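# Push protruding drive blanks into a loose rack

## Task

Press home every drive blank that juts out from the rack's front face until it seats and latches, but skip any blank carrying a yellow sticker and leave those untouched. The rack is free-standing: tilting it beyond a slight amount fails the task, and it must finish in its original spot. A blank counts as done only if it stays seated by itself, not because the robot is still holding it in. Nothing may be knocked or placed off the table.

## Robot and tools

Robot: a single six-joint arm with a two-finger parallel gripper. The only camera is cam_wrist (896x504), mounted on the wrist. Joints, base to tip: waist, shoulder, elbow, forearm roll, wrist pitch, wrist roll.

Frames. Scene frame: origin on the table surface directly under the arm base, +z up, +y to the left when looking along +x. Result lines report end_effector_position (metres) and end_effector_quat_wxyz in this frame, plus velocities (m/s, rad/s). The reported hand position can be somewhat off, more so when reaching far. Gripper frame: fingers point along its +z, they open and close along its y. end_effector_position is the spot between the pads when closed; closed fingertips extend about 33 mm past it (about 9 mm when fully open). Closing pushes the tips roughly 24 mm further out, so keep clearance from surfaces.

The row (used by execute_actions and move): 9 numbers, each in [-1, 1], in this order: dx, dy, dz, rx, ry, rz, position, force_limit, speed. The first six are an offset, not a pose: a displacement expressed in the gripper's own axes, relative to the gripper's measured pose at the start of the action (for move, relative to the pose in the latest result that shows one). Scale: 1.0 equals 0.6 m of travel or 180 degrees; rx, ry, rz form a single rotation vector. position is absolute for the fingers: +1 fully open (140 mm), pads touch near -0.8, -1 closes until blocked. force_limit: -1 about 14 N, 0 about 60 N, +1 about 107 N (for parts up to 40 mm wide). speed is finger speed: -1 about 30 mm/s, 0 about 140, +1 about 250.

execute_actions(actions): a list of up to 15 actions, run in sequence. Each action is a table of up to 15 rows, one row per 1/30 s step; if shorter, its final row repeats to fill 15 steps. Every row in an action is measured from that action's start pose, not from the row before. Per step the commanded pose is clipped to 70 mm and 16 degrees from the measured pose, so large offsets need several actions. An empty list just returns the current state and images.

move(target, speed, stop_force, blocking): one straight path toward a single row (target, same layout as above, offsets from the last reported pose). speed is path top speed in m/s, 0.002 to 0.5 (default 0.25); turning is capped at twice that in rad/s. Path lasts 0.5 to 10 s and stops short if longer. stop_force (N, 20 to 80, optional) ends the path when the controller's estimated push against the direction of motion rises by that amount for 2 steps; the gripper then backs to its pose 2 steps earlier and holds. It is estimated from joint torques, along the line to the target in start-of-move gripper axes, so it is unreliable on rotating moves, unavailable near stretched poses, and refused in the first 0.2 s of a scene. Leave it out when moving away from something you press on. With very low speed the target may lie well beyond the contact. blocking=false returns after 0.5 s while the arm keeps going; not allowed with stop_force; check with wait(0), and no new actions are accepted until the move is shown ended. The result adds a move: line: done, contact, off_target, moving, held, fault, plus limits (paced = pose clipped; held = some steps blocked, after which motion can jump fast) and distance from target.

wait(seconds): 0 to 10; the arm keeps its last command; returns early if a running move finishes. stop(): brakes a running move (needs room; the fingers continue). zoom_image(camera, region): camera must be "cam_wrist"; region [x0, y0, x1, y1] in pixels, at most 504 by 504; use it to check for yellow stickers and whether blanks sit flush. finished_scene(scene): pass the current scene number once every required blank is seated; cannot be undone.

Result lines: object_status 0 moving, 1 blocked while opening, 2 blocked while closing (a grip), 3 reached target or pads met. position_measured is in counts: 3 fully open, 230 pads touching, not linear. "pose unreachable" means the clearance check (which treats the base mount as arm) altered or blocked the command. Hand target is what the controller is currently driving toward. Flange force is the estimated external force on the gripper (never exactly zero; "no reading" near singular poses). Joint torques are offset, scaled, noisy readings. MOTOR HOT warns of overheating; OVER-TEMPERATURE FAULT means brakes were applied.

Faults: if a joint's contact torque hits its limit (waist 312, shoulder 312, elbow 147, forearm roll 41.4, wrist pitch 41.4, wrist roll 41.4 N m) or any outside force reaches 144 N, the arm halts for 10 seconds, yields to the contact, and drops the remainder of the call. The arm is stiff: commanding even slightly past a firm contact can trigger this, and faster approaches hit harder.

Approach for this job: locate sticking-out blanks and rule out yellow-stickered ones on camera. Press with closed fingertips square to the blank face, slowly, with stop_force set, aiming only modestly past the latch. Because the rack is loose, push straight along the slot, not upward or sideways, to avoid sliding or tipping it. Then back off without stop_force and confirm the blank stays flush and the rack is unmoved. Avoid drops, slams, hard pushes and anything falling off the table.

Each tool is called after "Request:" by a JSON object that holds its "fn" and its "kwargs".

## Session

Request:
{"fn": "execute_actions", "kwargs": {"actions": []}}

Scene clock: 0.00 s.
end_effector_position=(+0.5288, -0.2703, +0.3282) position_measured=3 object_status=3 end_effector_quat_wxyz=(-0.051, +0.391, +0.566, +0.724) end_effector_velocity=(-0.000, -0.000, -0.001) end_effector_angular_velocity=(+0.001, +0.001, -0.000)
Joint positions: [-1.07   0.582  1.947  1.167  1.903  4.375]
Joint velocities: [-0.     0.001 -0.    -0.    -0.    -0.   ]
Joint torques (N m, as the joint torque sensors report them, + toward a larger angle): no reading
Flange force (N, the push that the arm receives, along the gripper's own x y z axes): no reading
Hand target: +0.529, -0.270, +0.328; -0.051, +0.391, +0.566, +0.724

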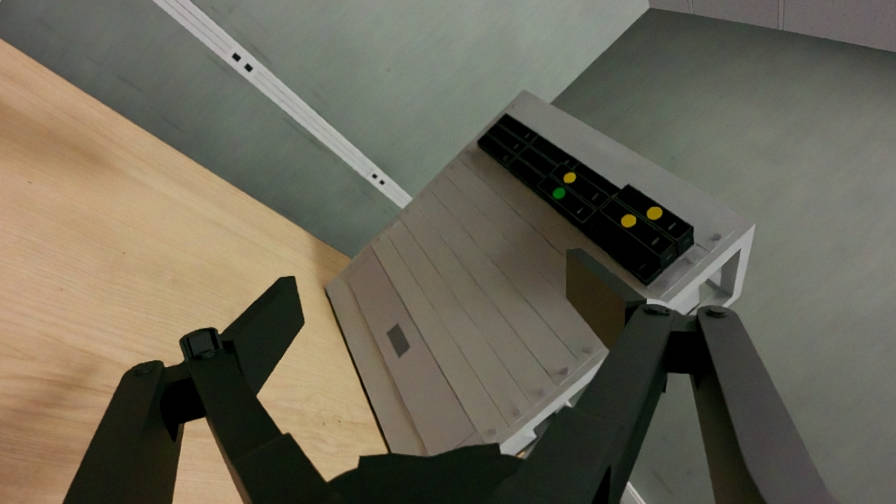

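Request:
{"fn": "move", "kwargs": {"target": [0.3205, 0.082, 0.42, -0.299, -0.161, 0.25, -1, 0, 0.5], "speed": 0.3}}

Scene clock: 21.70 s.
end_effector_position=(+0.5507, -0.0001, +0.5004) position_measured=233 object_status=3 end_effector_quat_wxyz=(+0.000, +0.707, +0.001, +0.707) end_effector_velocity=(-0.000, +0.000, -0.001) end_effector_angular_velocity=(-0.001, +0.000, -0.004)
Joint positions: [-0.184 -0.402  2.581  2.859  0.626  4.943]
Joint velocities: [ 0.006  0.001  0.002  0.017  0.    -0.015]
Joint torques (N m, as the joint torque sensors report them, + toward a larger angle): [ -3.46   2.96 -36.55  -3.02   1.68  -0.04]
Flange force (N, the push that the arm receives, along the gripper's own x y z axes): no reading
Hand target: +0.551, -0.000, +0.500; +0.000, +0.707, +0.001, +0.707
Off the commanded pose: 0.001 m, 0 deg.
move: done

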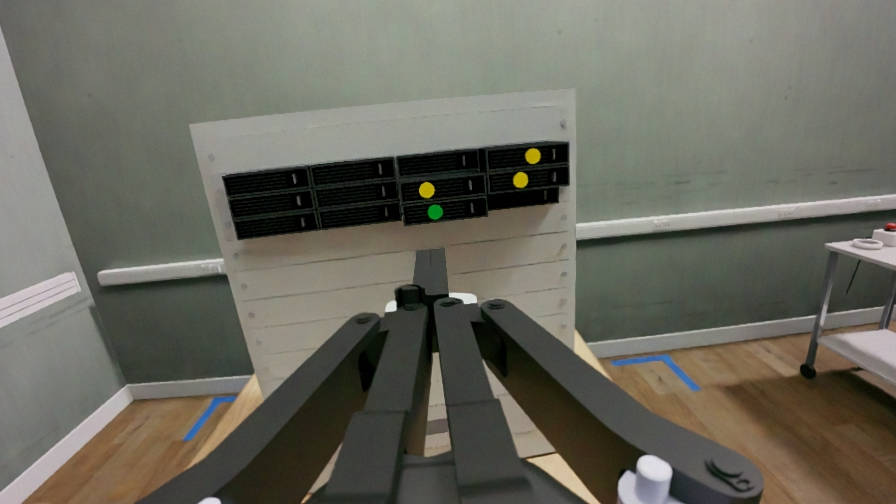

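Request:
{"fn": "zoom_image", "kwargs": {"camera": "cam_wrist", "region": [200, 120, 590, 250]}}

Region (200, 120, 590, 250) of cam_wrist's 896x504 image, scaled by 1.292, with more detail than that image has.

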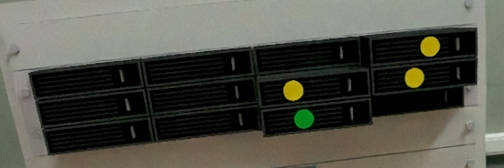

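Request:
{"fn": "move", "kwargs": {"target": [-0.02, 0, 0.25, 0, 0, -0.5, -1, 0, 0.5], "speed": 0.25}}

Scene clock: 34.20 s.
end_effector_position=(+0.7007, +0.0000, +0.4883) position_measured=233 object_status=3 end_effector_quat_wxyz=(+0.500, +0.499, +0.501, +0.500) end_effector_velocity=(+0.000, -0.000, -0.000) end_effector_angular_velocity=(-0.000, +0.000, -0.001)
Joint positions: [-0.118 -0.069  2.387  2.998  0.75   3.246]
Joint velocities: [ 0.001  0.001 -0.     0.003  0.    -0.002]
Joint torques (N m, as the joint torque sensors report them, + toward a larger angle): [ -2.73 -27.8  -32.37  -2.74   2.26  -0.13]
Flange force (N, the push that the arm receives, along the gripper's own x y z axes): [5.8 -1.7 5.1]
Hand target: +0.701, +0.000, +0.488; +0.500, +0.499, +0.501, +0.500
Off the commanded pose: 0.000 m, 0 deg.
move: done

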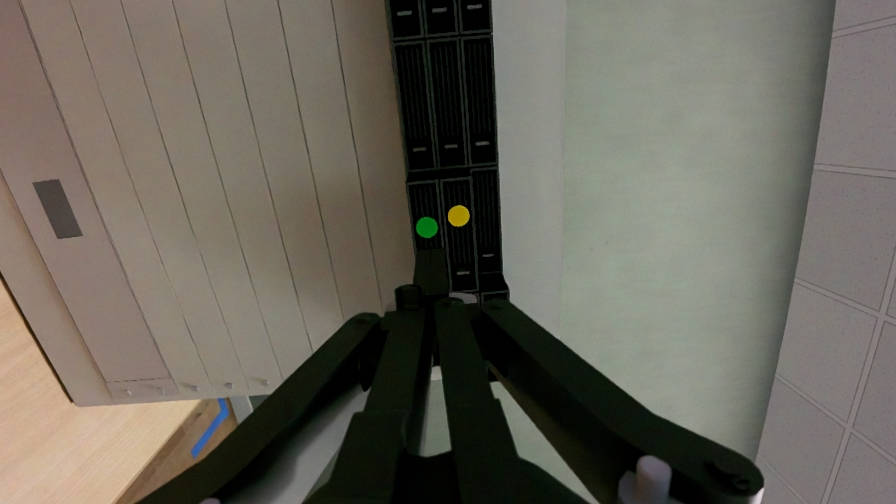

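Request:
{"fn": "move", "kwargs": {"target": [0, -0.005, 0.115, 0, 0, 0, -1, 0, 0.5], "speed": 0.08, "stop_force": 20}}

Scene clock: 39.13 s.
end_effector_position=(+0.7697, +0.0001, +0.4853) position_measured=233 object_status=3 end_effector_quat_wxyz=(+0.500, +0.499, +0.501, +0.500) end_effector_velocity=(+0.000, +0.000, +0.001) end_effector_angular_velocity=(-0.000, -0.001, +0.000)
Joint positions: [-0.102  0.048  2.279  3.022  0.759  3.228]
Joint velocities: [ 0. -0. -0.  0.  0. -0.]
Joint torques (N m, as the joint torque sensors report them, + toward a larger angle): [ -2.87 -43.27 -31.84  -2.72   1.91  -0.04]
Flange force (N, the push that the arm receives, along the gripper's own x y z axes): [5.3 -7.7 10.7]
Hand target: +0.770, +0.000, +0.485; +0.500, +0.499, +0.501, +0.500
Off the commanded pose: 0.000 m, 0 deg.
move: done

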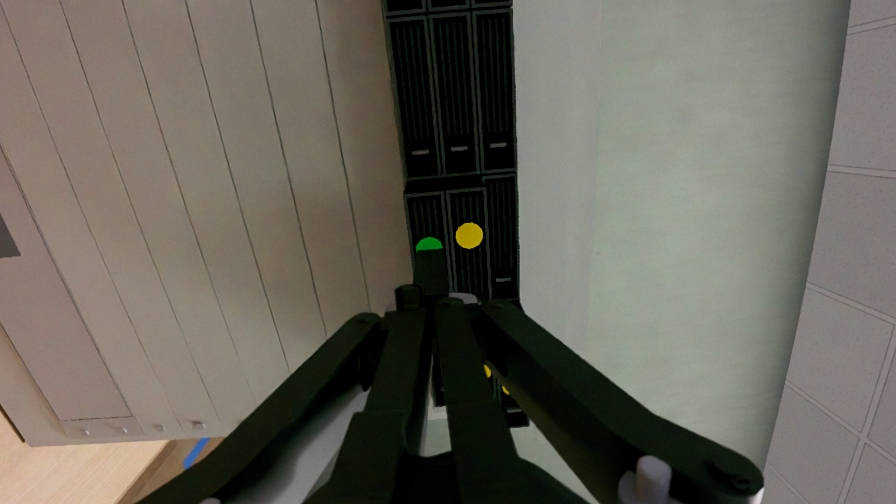

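Request:
{"fn": "move", "kwargs": {"target": [0, -0.0025, 0.17, 0, 0, 0, -1, 0, 0.5], "speed": 0.015, "stop_force": 20}}

Scene clock: 49.83 s.
end_effector_position=(+0.8533, +0.0002, +0.4840) position_measured=233 object_status=3 end_effector_quat_wxyz=(+0.500, +0.499, +0.501, +0.500) end_effector_velocity=(-0.002, +0.001, -0.001) end_effector_angular_velocity=(-0.000, +0.001, +0.001)
Joint positions: [-0.089  0.174  2.136  3.039  0.74   3.217]
Joint velocities: [ 0.001 -0.002  0.003 -0.001 -0.    -0.   ]
Joint torques (N m, as the joint torque sensors report them, + toward a larger angle): [ -4.24 -44.02 -36.62  -2.53   0.38  -0.13]
Flange force (N, the push that the arm receives, along the gripper's own x y z axes): [5.9 2.4 -15.2]
Hand target: +0.853, +0.000, +0.484; +0.500, +0.499, +0.501, +0.500
Off the commanded pose: 0.018 m, 0 deg.
move: contact

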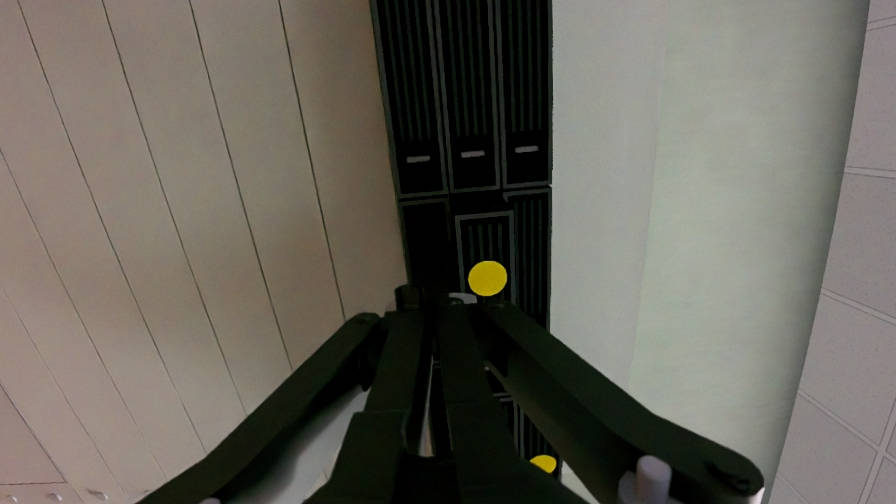

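Request:
{"fn": "move", "kwargs": {"target": [0, 0, -0.1, 0, 0, 0, -1, 0, 0.5], "speed": 0.08}}

Request:
{"fn": "zoom_image", "kwargs": {"camera": "cam_wrist", "region": [330, 100, 630, 320]}}

Scene clock: 55.10 s.
end_effector_position=(+0.7933, +0.0002, +0.4841) position_measured=233 object_status=3 end_effector_quat_wxyz=(+0.500, +0.499, +0.501, +0.500) end_effector_velocity=(-0.001, +0.000, +0.001) end_effector_angular_velocity=(-0.000, -0.001, +0.000)
Joint positions: [-0.098  0.086  2.24   3.028  0.758  3.224]
Joint velocities: [ 0.    -0.001  0.    -0.001  0.     0.   ]
Joint torques (N m, as the joint torque sensors report them, + toward a larger angle): [ -3.02 -47.44 -32.03  -2.94   1.93  -0.17]
Flange force (N, the push that the arm receives, along the gripper's own x y z axes): [5.8 -7.4 10.2]
Hand target: +0.793, +0.000, +0.484; +0.500, +0.499, +0.501, +0.500
Off the commanded pose: 0.000 m, 0 deg.
move: done

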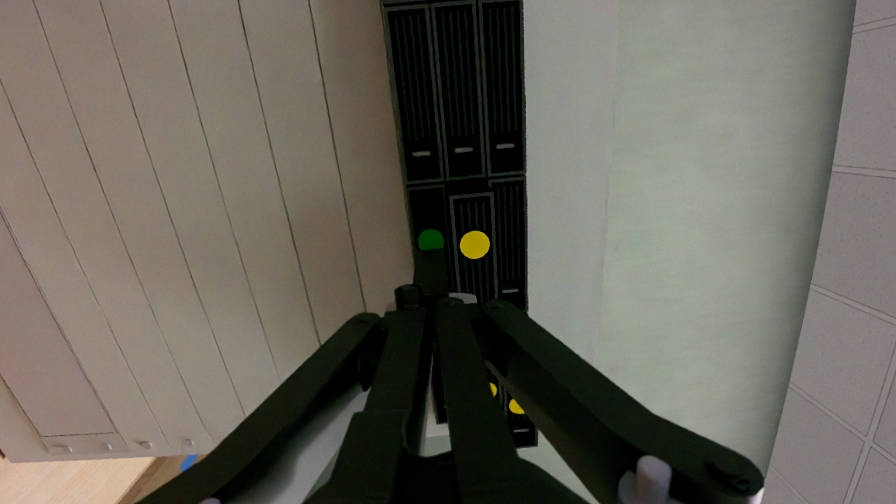

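Region (330, 100, 630, 320) of cam_wrist's 896x504 image, scaled by 1.680, with more detail than that image has; it fills the top 370 rows of this view, and the rest is white.

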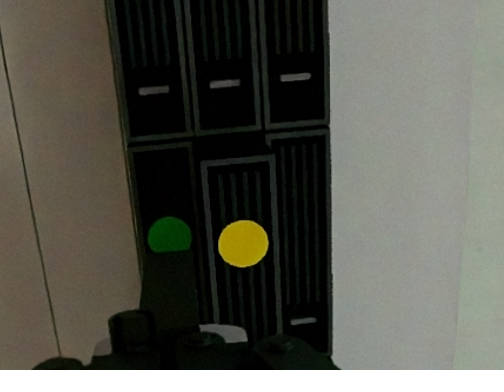

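Request:
{"fn": "move", "kwargs": {"target": [0, 0, 0.092, 0, 0, 0, -1, 0, 0.5], "speed": 0.05, "stop_force": 20}}

Request:
{"fn": "move", "kwargs": {"target": [0, 0, 0.04, 0, 0, 0, -1, 0, 0.5], "speed": 0.006, "stop_force": 30}}

Scene clock: 70.60 s.
end_effector_position=(+0.8485, +0.0002, +0.4840) position_measured=233 object_status=3 end_effector_quat_wxyz=(+0.500, +0.499, +0.501, +0.500) end_effector_velocity=(+0.000, +0.001, +0.000) end_effector_angular_velocity=(+0.000, -0.000, +0.001)
Joint positions: [-0.09   0.167  2.145  3.038  0.742  3.217]
Joint velocities: [ 0.001  0.    -0.    -0.    -0.     0.   ]
Joint torques (N m, as the joint torque sensors report them, + toward a larger angle): [ -2.91 -54.96 -32.29  -2.68   2.09  -0.19]
Flange force (N, the push that the arm receives, along the gripper's own x y z axes): [4.1 -5.1 8.5]
Hand target: +0.848, +0.000, +0.484; +0.500, +0.499, +0.501, +0.500
Off the commanded pose: 0.000 m, 0 deg.
move: done

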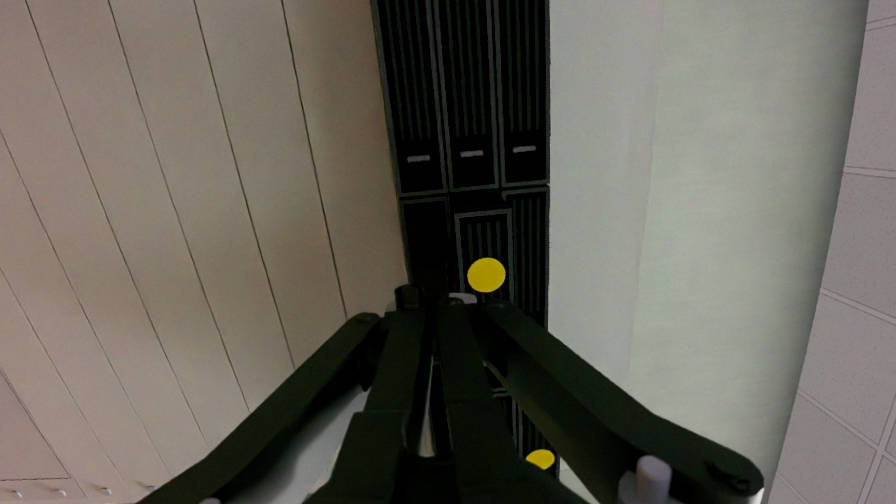

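Scene clock: 71.77 s.
end_effector_position=(+0.8536, +0.0002, +0.4839) position_measured=233 object_status=3 end_effector_quat_wxyz=(+0.500, +0.499, +0.501, +0.500) end_effector_velocity=(-0.002, +0.001, +0.001) end_effector_angular_velocity=(-0.001, -0.001, +0.001)
Joint positions: [-0.089  0.174  2.136  3.039  0.74   3.217]
Joint velocities: [ 0.    -0.004  0.003 -0.001 -0.     0.   ]
Joint torques (N m, as the joint torque sensors report them, + toward a larger angle): [ -2.54 -40.41 -40.01  -2.86  -0.21  -0.44]
Flange force (N, the push that the arm receives, along the gripper's own x y z axes): [3.0 3.9 -27.6]
Hand target: +0.853, +0.000, +0.484; +0.500, +0.499, +0.501, +0.500
Off the commanded pose: 0.019 m, 0 deg.
move: contact

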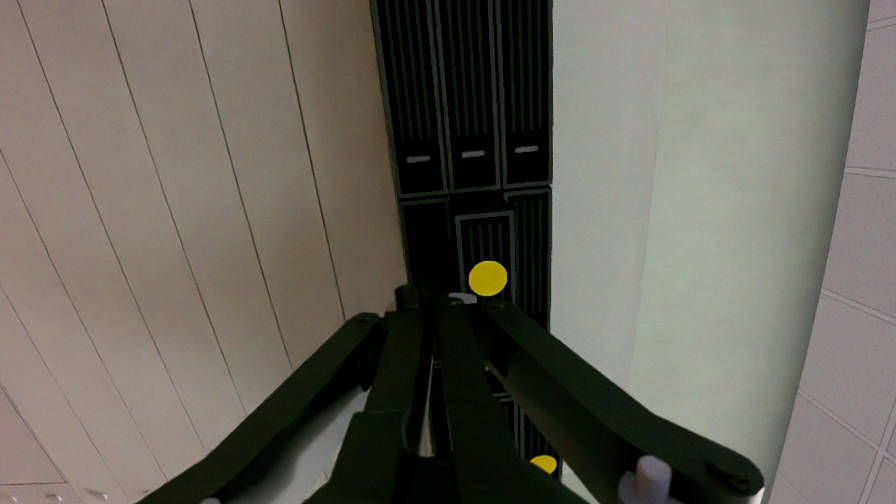

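Request:
{"fn": "move", "kwargs": {"target": [0, 0, -0.02, 0, 0, 0, -1, 0, 0.5], "speed": 0.05}}

Request:
{"fn": "move", "kwargs": {"target": [0.15, 0, 0, 0, 0, 0, -1, 0, 0.5], "speed": 0.08}}

Request:
{"fn": "move", "kwargs": {"target": [0, 0, 0.05, 0, 0, 0, -1, 0, 0.5], "speed": 0.006, "stop_force": 20}}

Scene clock: 79.50 s.
end_effector_position=(+0.8416, +0.0002, +0.4839) position_measured=233 object_status=3 end_effector_quat_wxyz=(+0.500, +0.499, +0.501, +0.500) end_effector_velocity=(-0.000, -0.000, -0.000) end_effector_angular_velocity=(+0.000, +0.000, -0.000)
Joint positions: [-0.091  0.157  2.157  3.037  0.744  3.218]
Joint velocities: [-0. -0.  0.  0.  0.  0.]
Joint torques (N m, as the joint torque sensors report them, + toward a larger angle): [ -2.67 -52.21 -32.21  -2.84   2.08  -0.12]
Flange force (N, the push that the arm receives, along the gripper's own x y z axes): [4.0 -3.4 6.5]
Hand target: +0.842, +0.000, +0.484; +0.500, +0.499, +0.501, +0.500
Off the commanded pose: 0.000 m, 0 deg.
move: done

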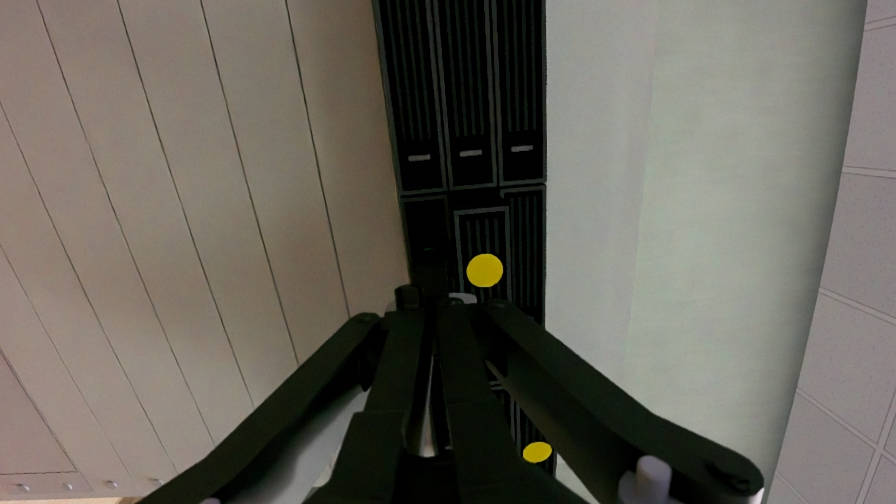

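Scene clock: 80.93 s.
end_effector_position=(+0.8416, +0.0902, +0.4841) position_measured=233 object_status=3 end_effector_quat_wxyz=(+0.500, +0.499, +0.501, +0.500) end_effector_velocity=(+0.000, +0.000, -0.000) end_effector_angular_velocity=(-0.000, +0.000, +0.000)
Joint positions: [0.085 0.168 2.143 3.297 0.745 3.026]
Joint velocities: [ 0.     0.     0.     0.001  0.    -0.001]
Joint torques (N m, as the joint torque sensors report them, + toward a larger angle): [ -1.86 -53.05 -31.27  -3.23   2.06  -0.06]
Flange force (N, the push that the arm receives, along the gripper's own x y z axes): [4.2 -3.9 6.8]
Hand target: +0.842, +0.090, +0.484; +0.500, +0.499, +0.501, +0.500
Off the commanded pose: 0.000 m, 0 deg.
move: done

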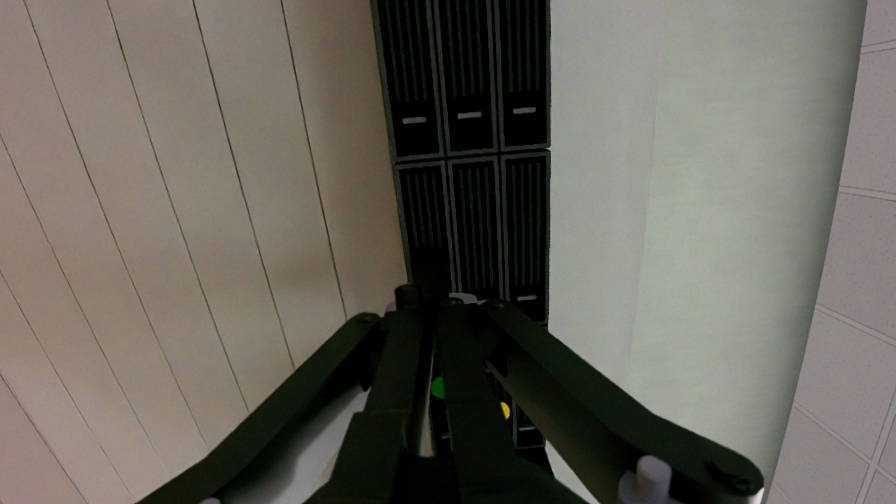

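Scene clock: 81.87 s.
end_effector_position=(+0.8454, +0.0903, +0.4840) position_measured=233 object_status=3 end_effector_quat_wxyz=(+0.500, +0.499, +0.501, +0.500) end_effector_velocity=(-0.001, +0.000, -0.001) end_effector_angular_velocity=(-0.000, +0.002, +0.000)
Joint positions: [0.084 0.173 2.136 3.296 0.743 3.027]
Joint velocities: [ 0.    -0.001  0.003  0.     0.     0.   ]
Joint torques (N m, as the joint torque sensors report them, + toward a larger angle): [ -6.39 -42.13 -37.43  -2.54   0.13  -0.18]
Flange force (N, the push that the arm receives, along the gripper's own x y z axes): [6.3 1.4 -21.3]
Hand target: +0.845, +0.090, +0.484; +0.500, +0.499, +0.501, +0.500
Off the commanded pose: 0.026 m, 0 deg.
move: contact

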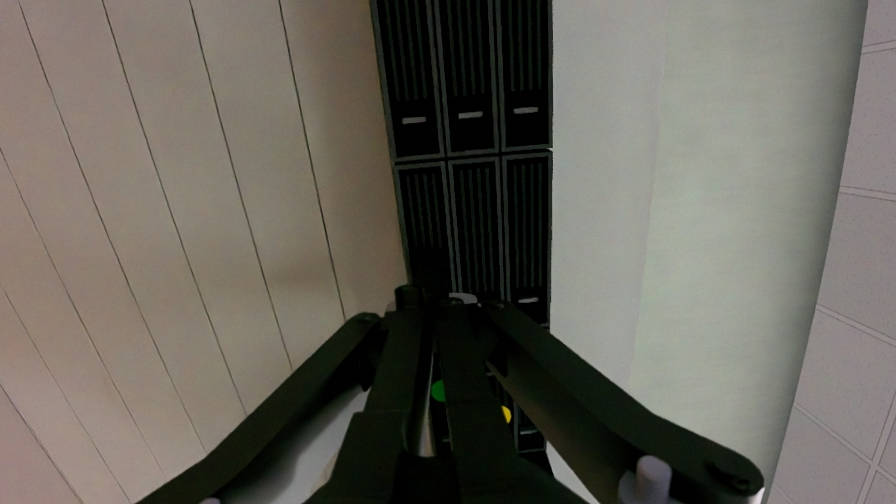

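Request:
{"fn": "move", "kwargs": {"target": [0, 0, -0.025, 0, 0, 0, -1, 0, 0.5], "speed": 0.05}}

Request:
{"fn": "move", "kwargs": {"target": [0.1, 0, 0, 0, 0, 0, -1, 0, 0.5], "speed": 0.08}}

Request:
{"fn": "move", "kwargs": {"target": [0, 0, 0.05, 0, 0, 0, -1, 0, 0.5], "speed": 0.006, "stop_force": 20}}

Scene clock: 92.67 s.
end_effector_position=(+0.8304, +0.0903, +0.4840) position_measured=233 object_status=3 end_effector_quat_wxyz=(+0.500, +0.499, +0.501, +0.500) end_effector_velocity=(-0.000, -0.000, -0.000) end_effector_angular_velocity=(+0.000, +0.001, -0.000)
Joint positions: [0.087 0.152 2.162 3.3   0.749 3.024]
Joint velocities: [-0.  0.  0.  0.  0.  0.]
Joint torques (N m, as the joint torque sensors report them, + toward a larger angle): [ -2.29 -51.8  -30.87  -3.08   1.9   -0.01]
Flange force (N, the push that the arm receives, along the gripper's own x y z axes): [5.1 -4.7 7.9]
Hand target: +0.830, +0.090, +0.484; +0.500, +0.499, +0.501, +0.500
Off the commanded pose: 0.000 m, 0 deg.
move: done

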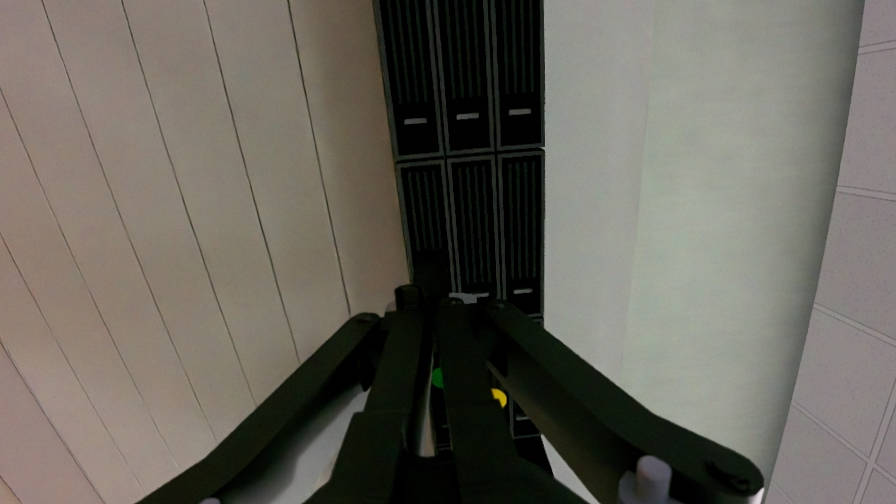

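Scene clock: 93.73 s.
end_effector_position=(+0.8304, +0.1502, +0.4841) position_measured=233 object_status=3 end_effector_quat_wxyz=(+0.500, +0.499, +0.501, +0.500) end_effector_velocity=(+0.000, -0.001, +0.000) end_effector_angular_velocity=(+0.000, -0.000, -0.001)
Joint positions: [0.203 0.172 2.138 3.467 0.764 2.902]
Joint velocities: [-0.    -0.    -0.     0.001  0.    -0.001]
Joint torques (N m, as the joint torque sensors report them, + toward a larger angle): [ -1.96 -53.61 -30.61  -3.3    2.04  -0.1 ]
Flange force (N, the push that the arm receives, along the gripper's own x y z axes): [5.3 -4.7 7.5]
Hand target: +0.830, +0.150, +0.484; +0.500, +0.499, +0.501, +0.500
Off the commanded pose: 0.000 m, 0 deg.
move: done

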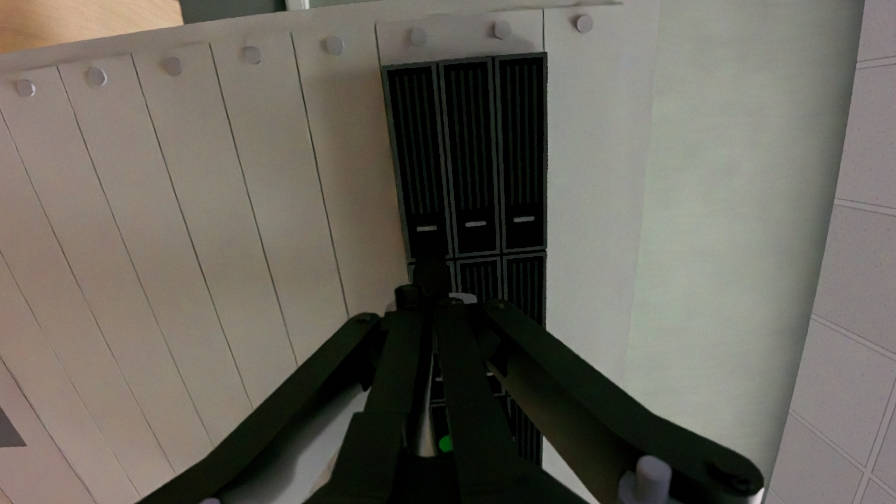

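Scene clock: 95.73 s.
end_effector_position=(+0.8406, +0.1502, +0.4840) position_measured=233 object_status=3 end_effector_quat_wxyz=(+0.500, +0.499, +0.501, +0.500) end_effector_velocity=(-0.001, -0.001, -0.001) end_effector_angular_velocity=(+0.001, +0.001, -0.001)
Joint positions: [0.199 0.186 2.12  3.462 0.76  2.905]
Joint velocities: [-0.    -0.002  0.003  0.     0.     0.001]
Joint torques (N m, as the joint torque sensors report them, + toward a larger angle): [ -7.17 -42.71 -37.66  -2.93  -0.26  -0.26]
Flange force (N, the push that the arm receives, along the gripper's own x y z axes): [6.1 0.7 -24.2]
Hand target: +0.840, +0.150, +0.484; +0.500, +0.499, +0.501, +0.500
Off the commanded pose: 0.020 m, 0 deg.
move: contact

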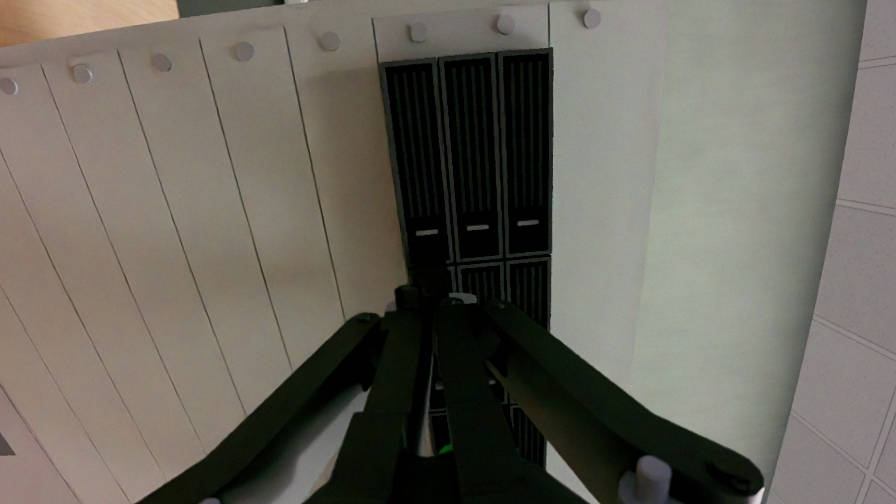

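Request:
{"fn": "move", "kwargs": {"target": [0, 0, -0.15, 0, 0, 0, -1, 0, 0.5], "speed": 0.1}}

Scene clock: 99.97 s.
end_effector_position=(+0.7506, +0.1502, +0.4841) position_measured=233 object_status=3 end_effector_quat_wxyz=(+0.500, +0.499, +0.501, +0.500) end_effector_velocity=(-0.000, -0.000, +0.001) end_effector_angular_velocity=(+0.000, -0.001, -0.000)
Joint positions: [0.243 0.06  2.269 3.516 0.792 2.872]
Joint velocities: [-0.    -0.001  0.     0.    -0.    -0.   ]
Joint torques (N m, as the joint torque sensors report them, + toward a larger angle): [ -3.5  -41.   -29.78  -3.12   1.84  -0.22]
Flange force (N, the push that the arm receives, along the gripper's own x y z axes): [9.1 -4.5 5.6]
Hand target: +0.751, +0.150, +0.484; +0.500, +0.499, +0.501, +0.500
Off the commanded pose: 0.000 m, 0 deg.
move: done

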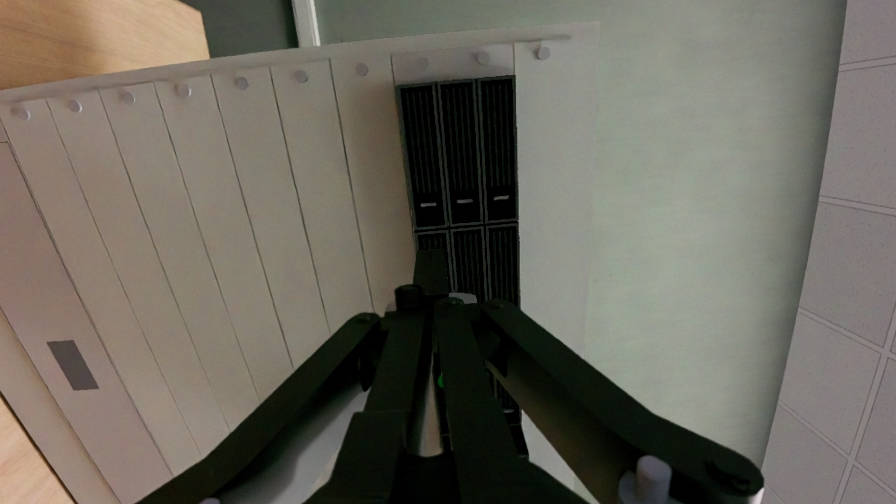

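Request:
{"fn": "finished_scene", "kwargs": {"scene": 2}}

The scene is finished: the task was done.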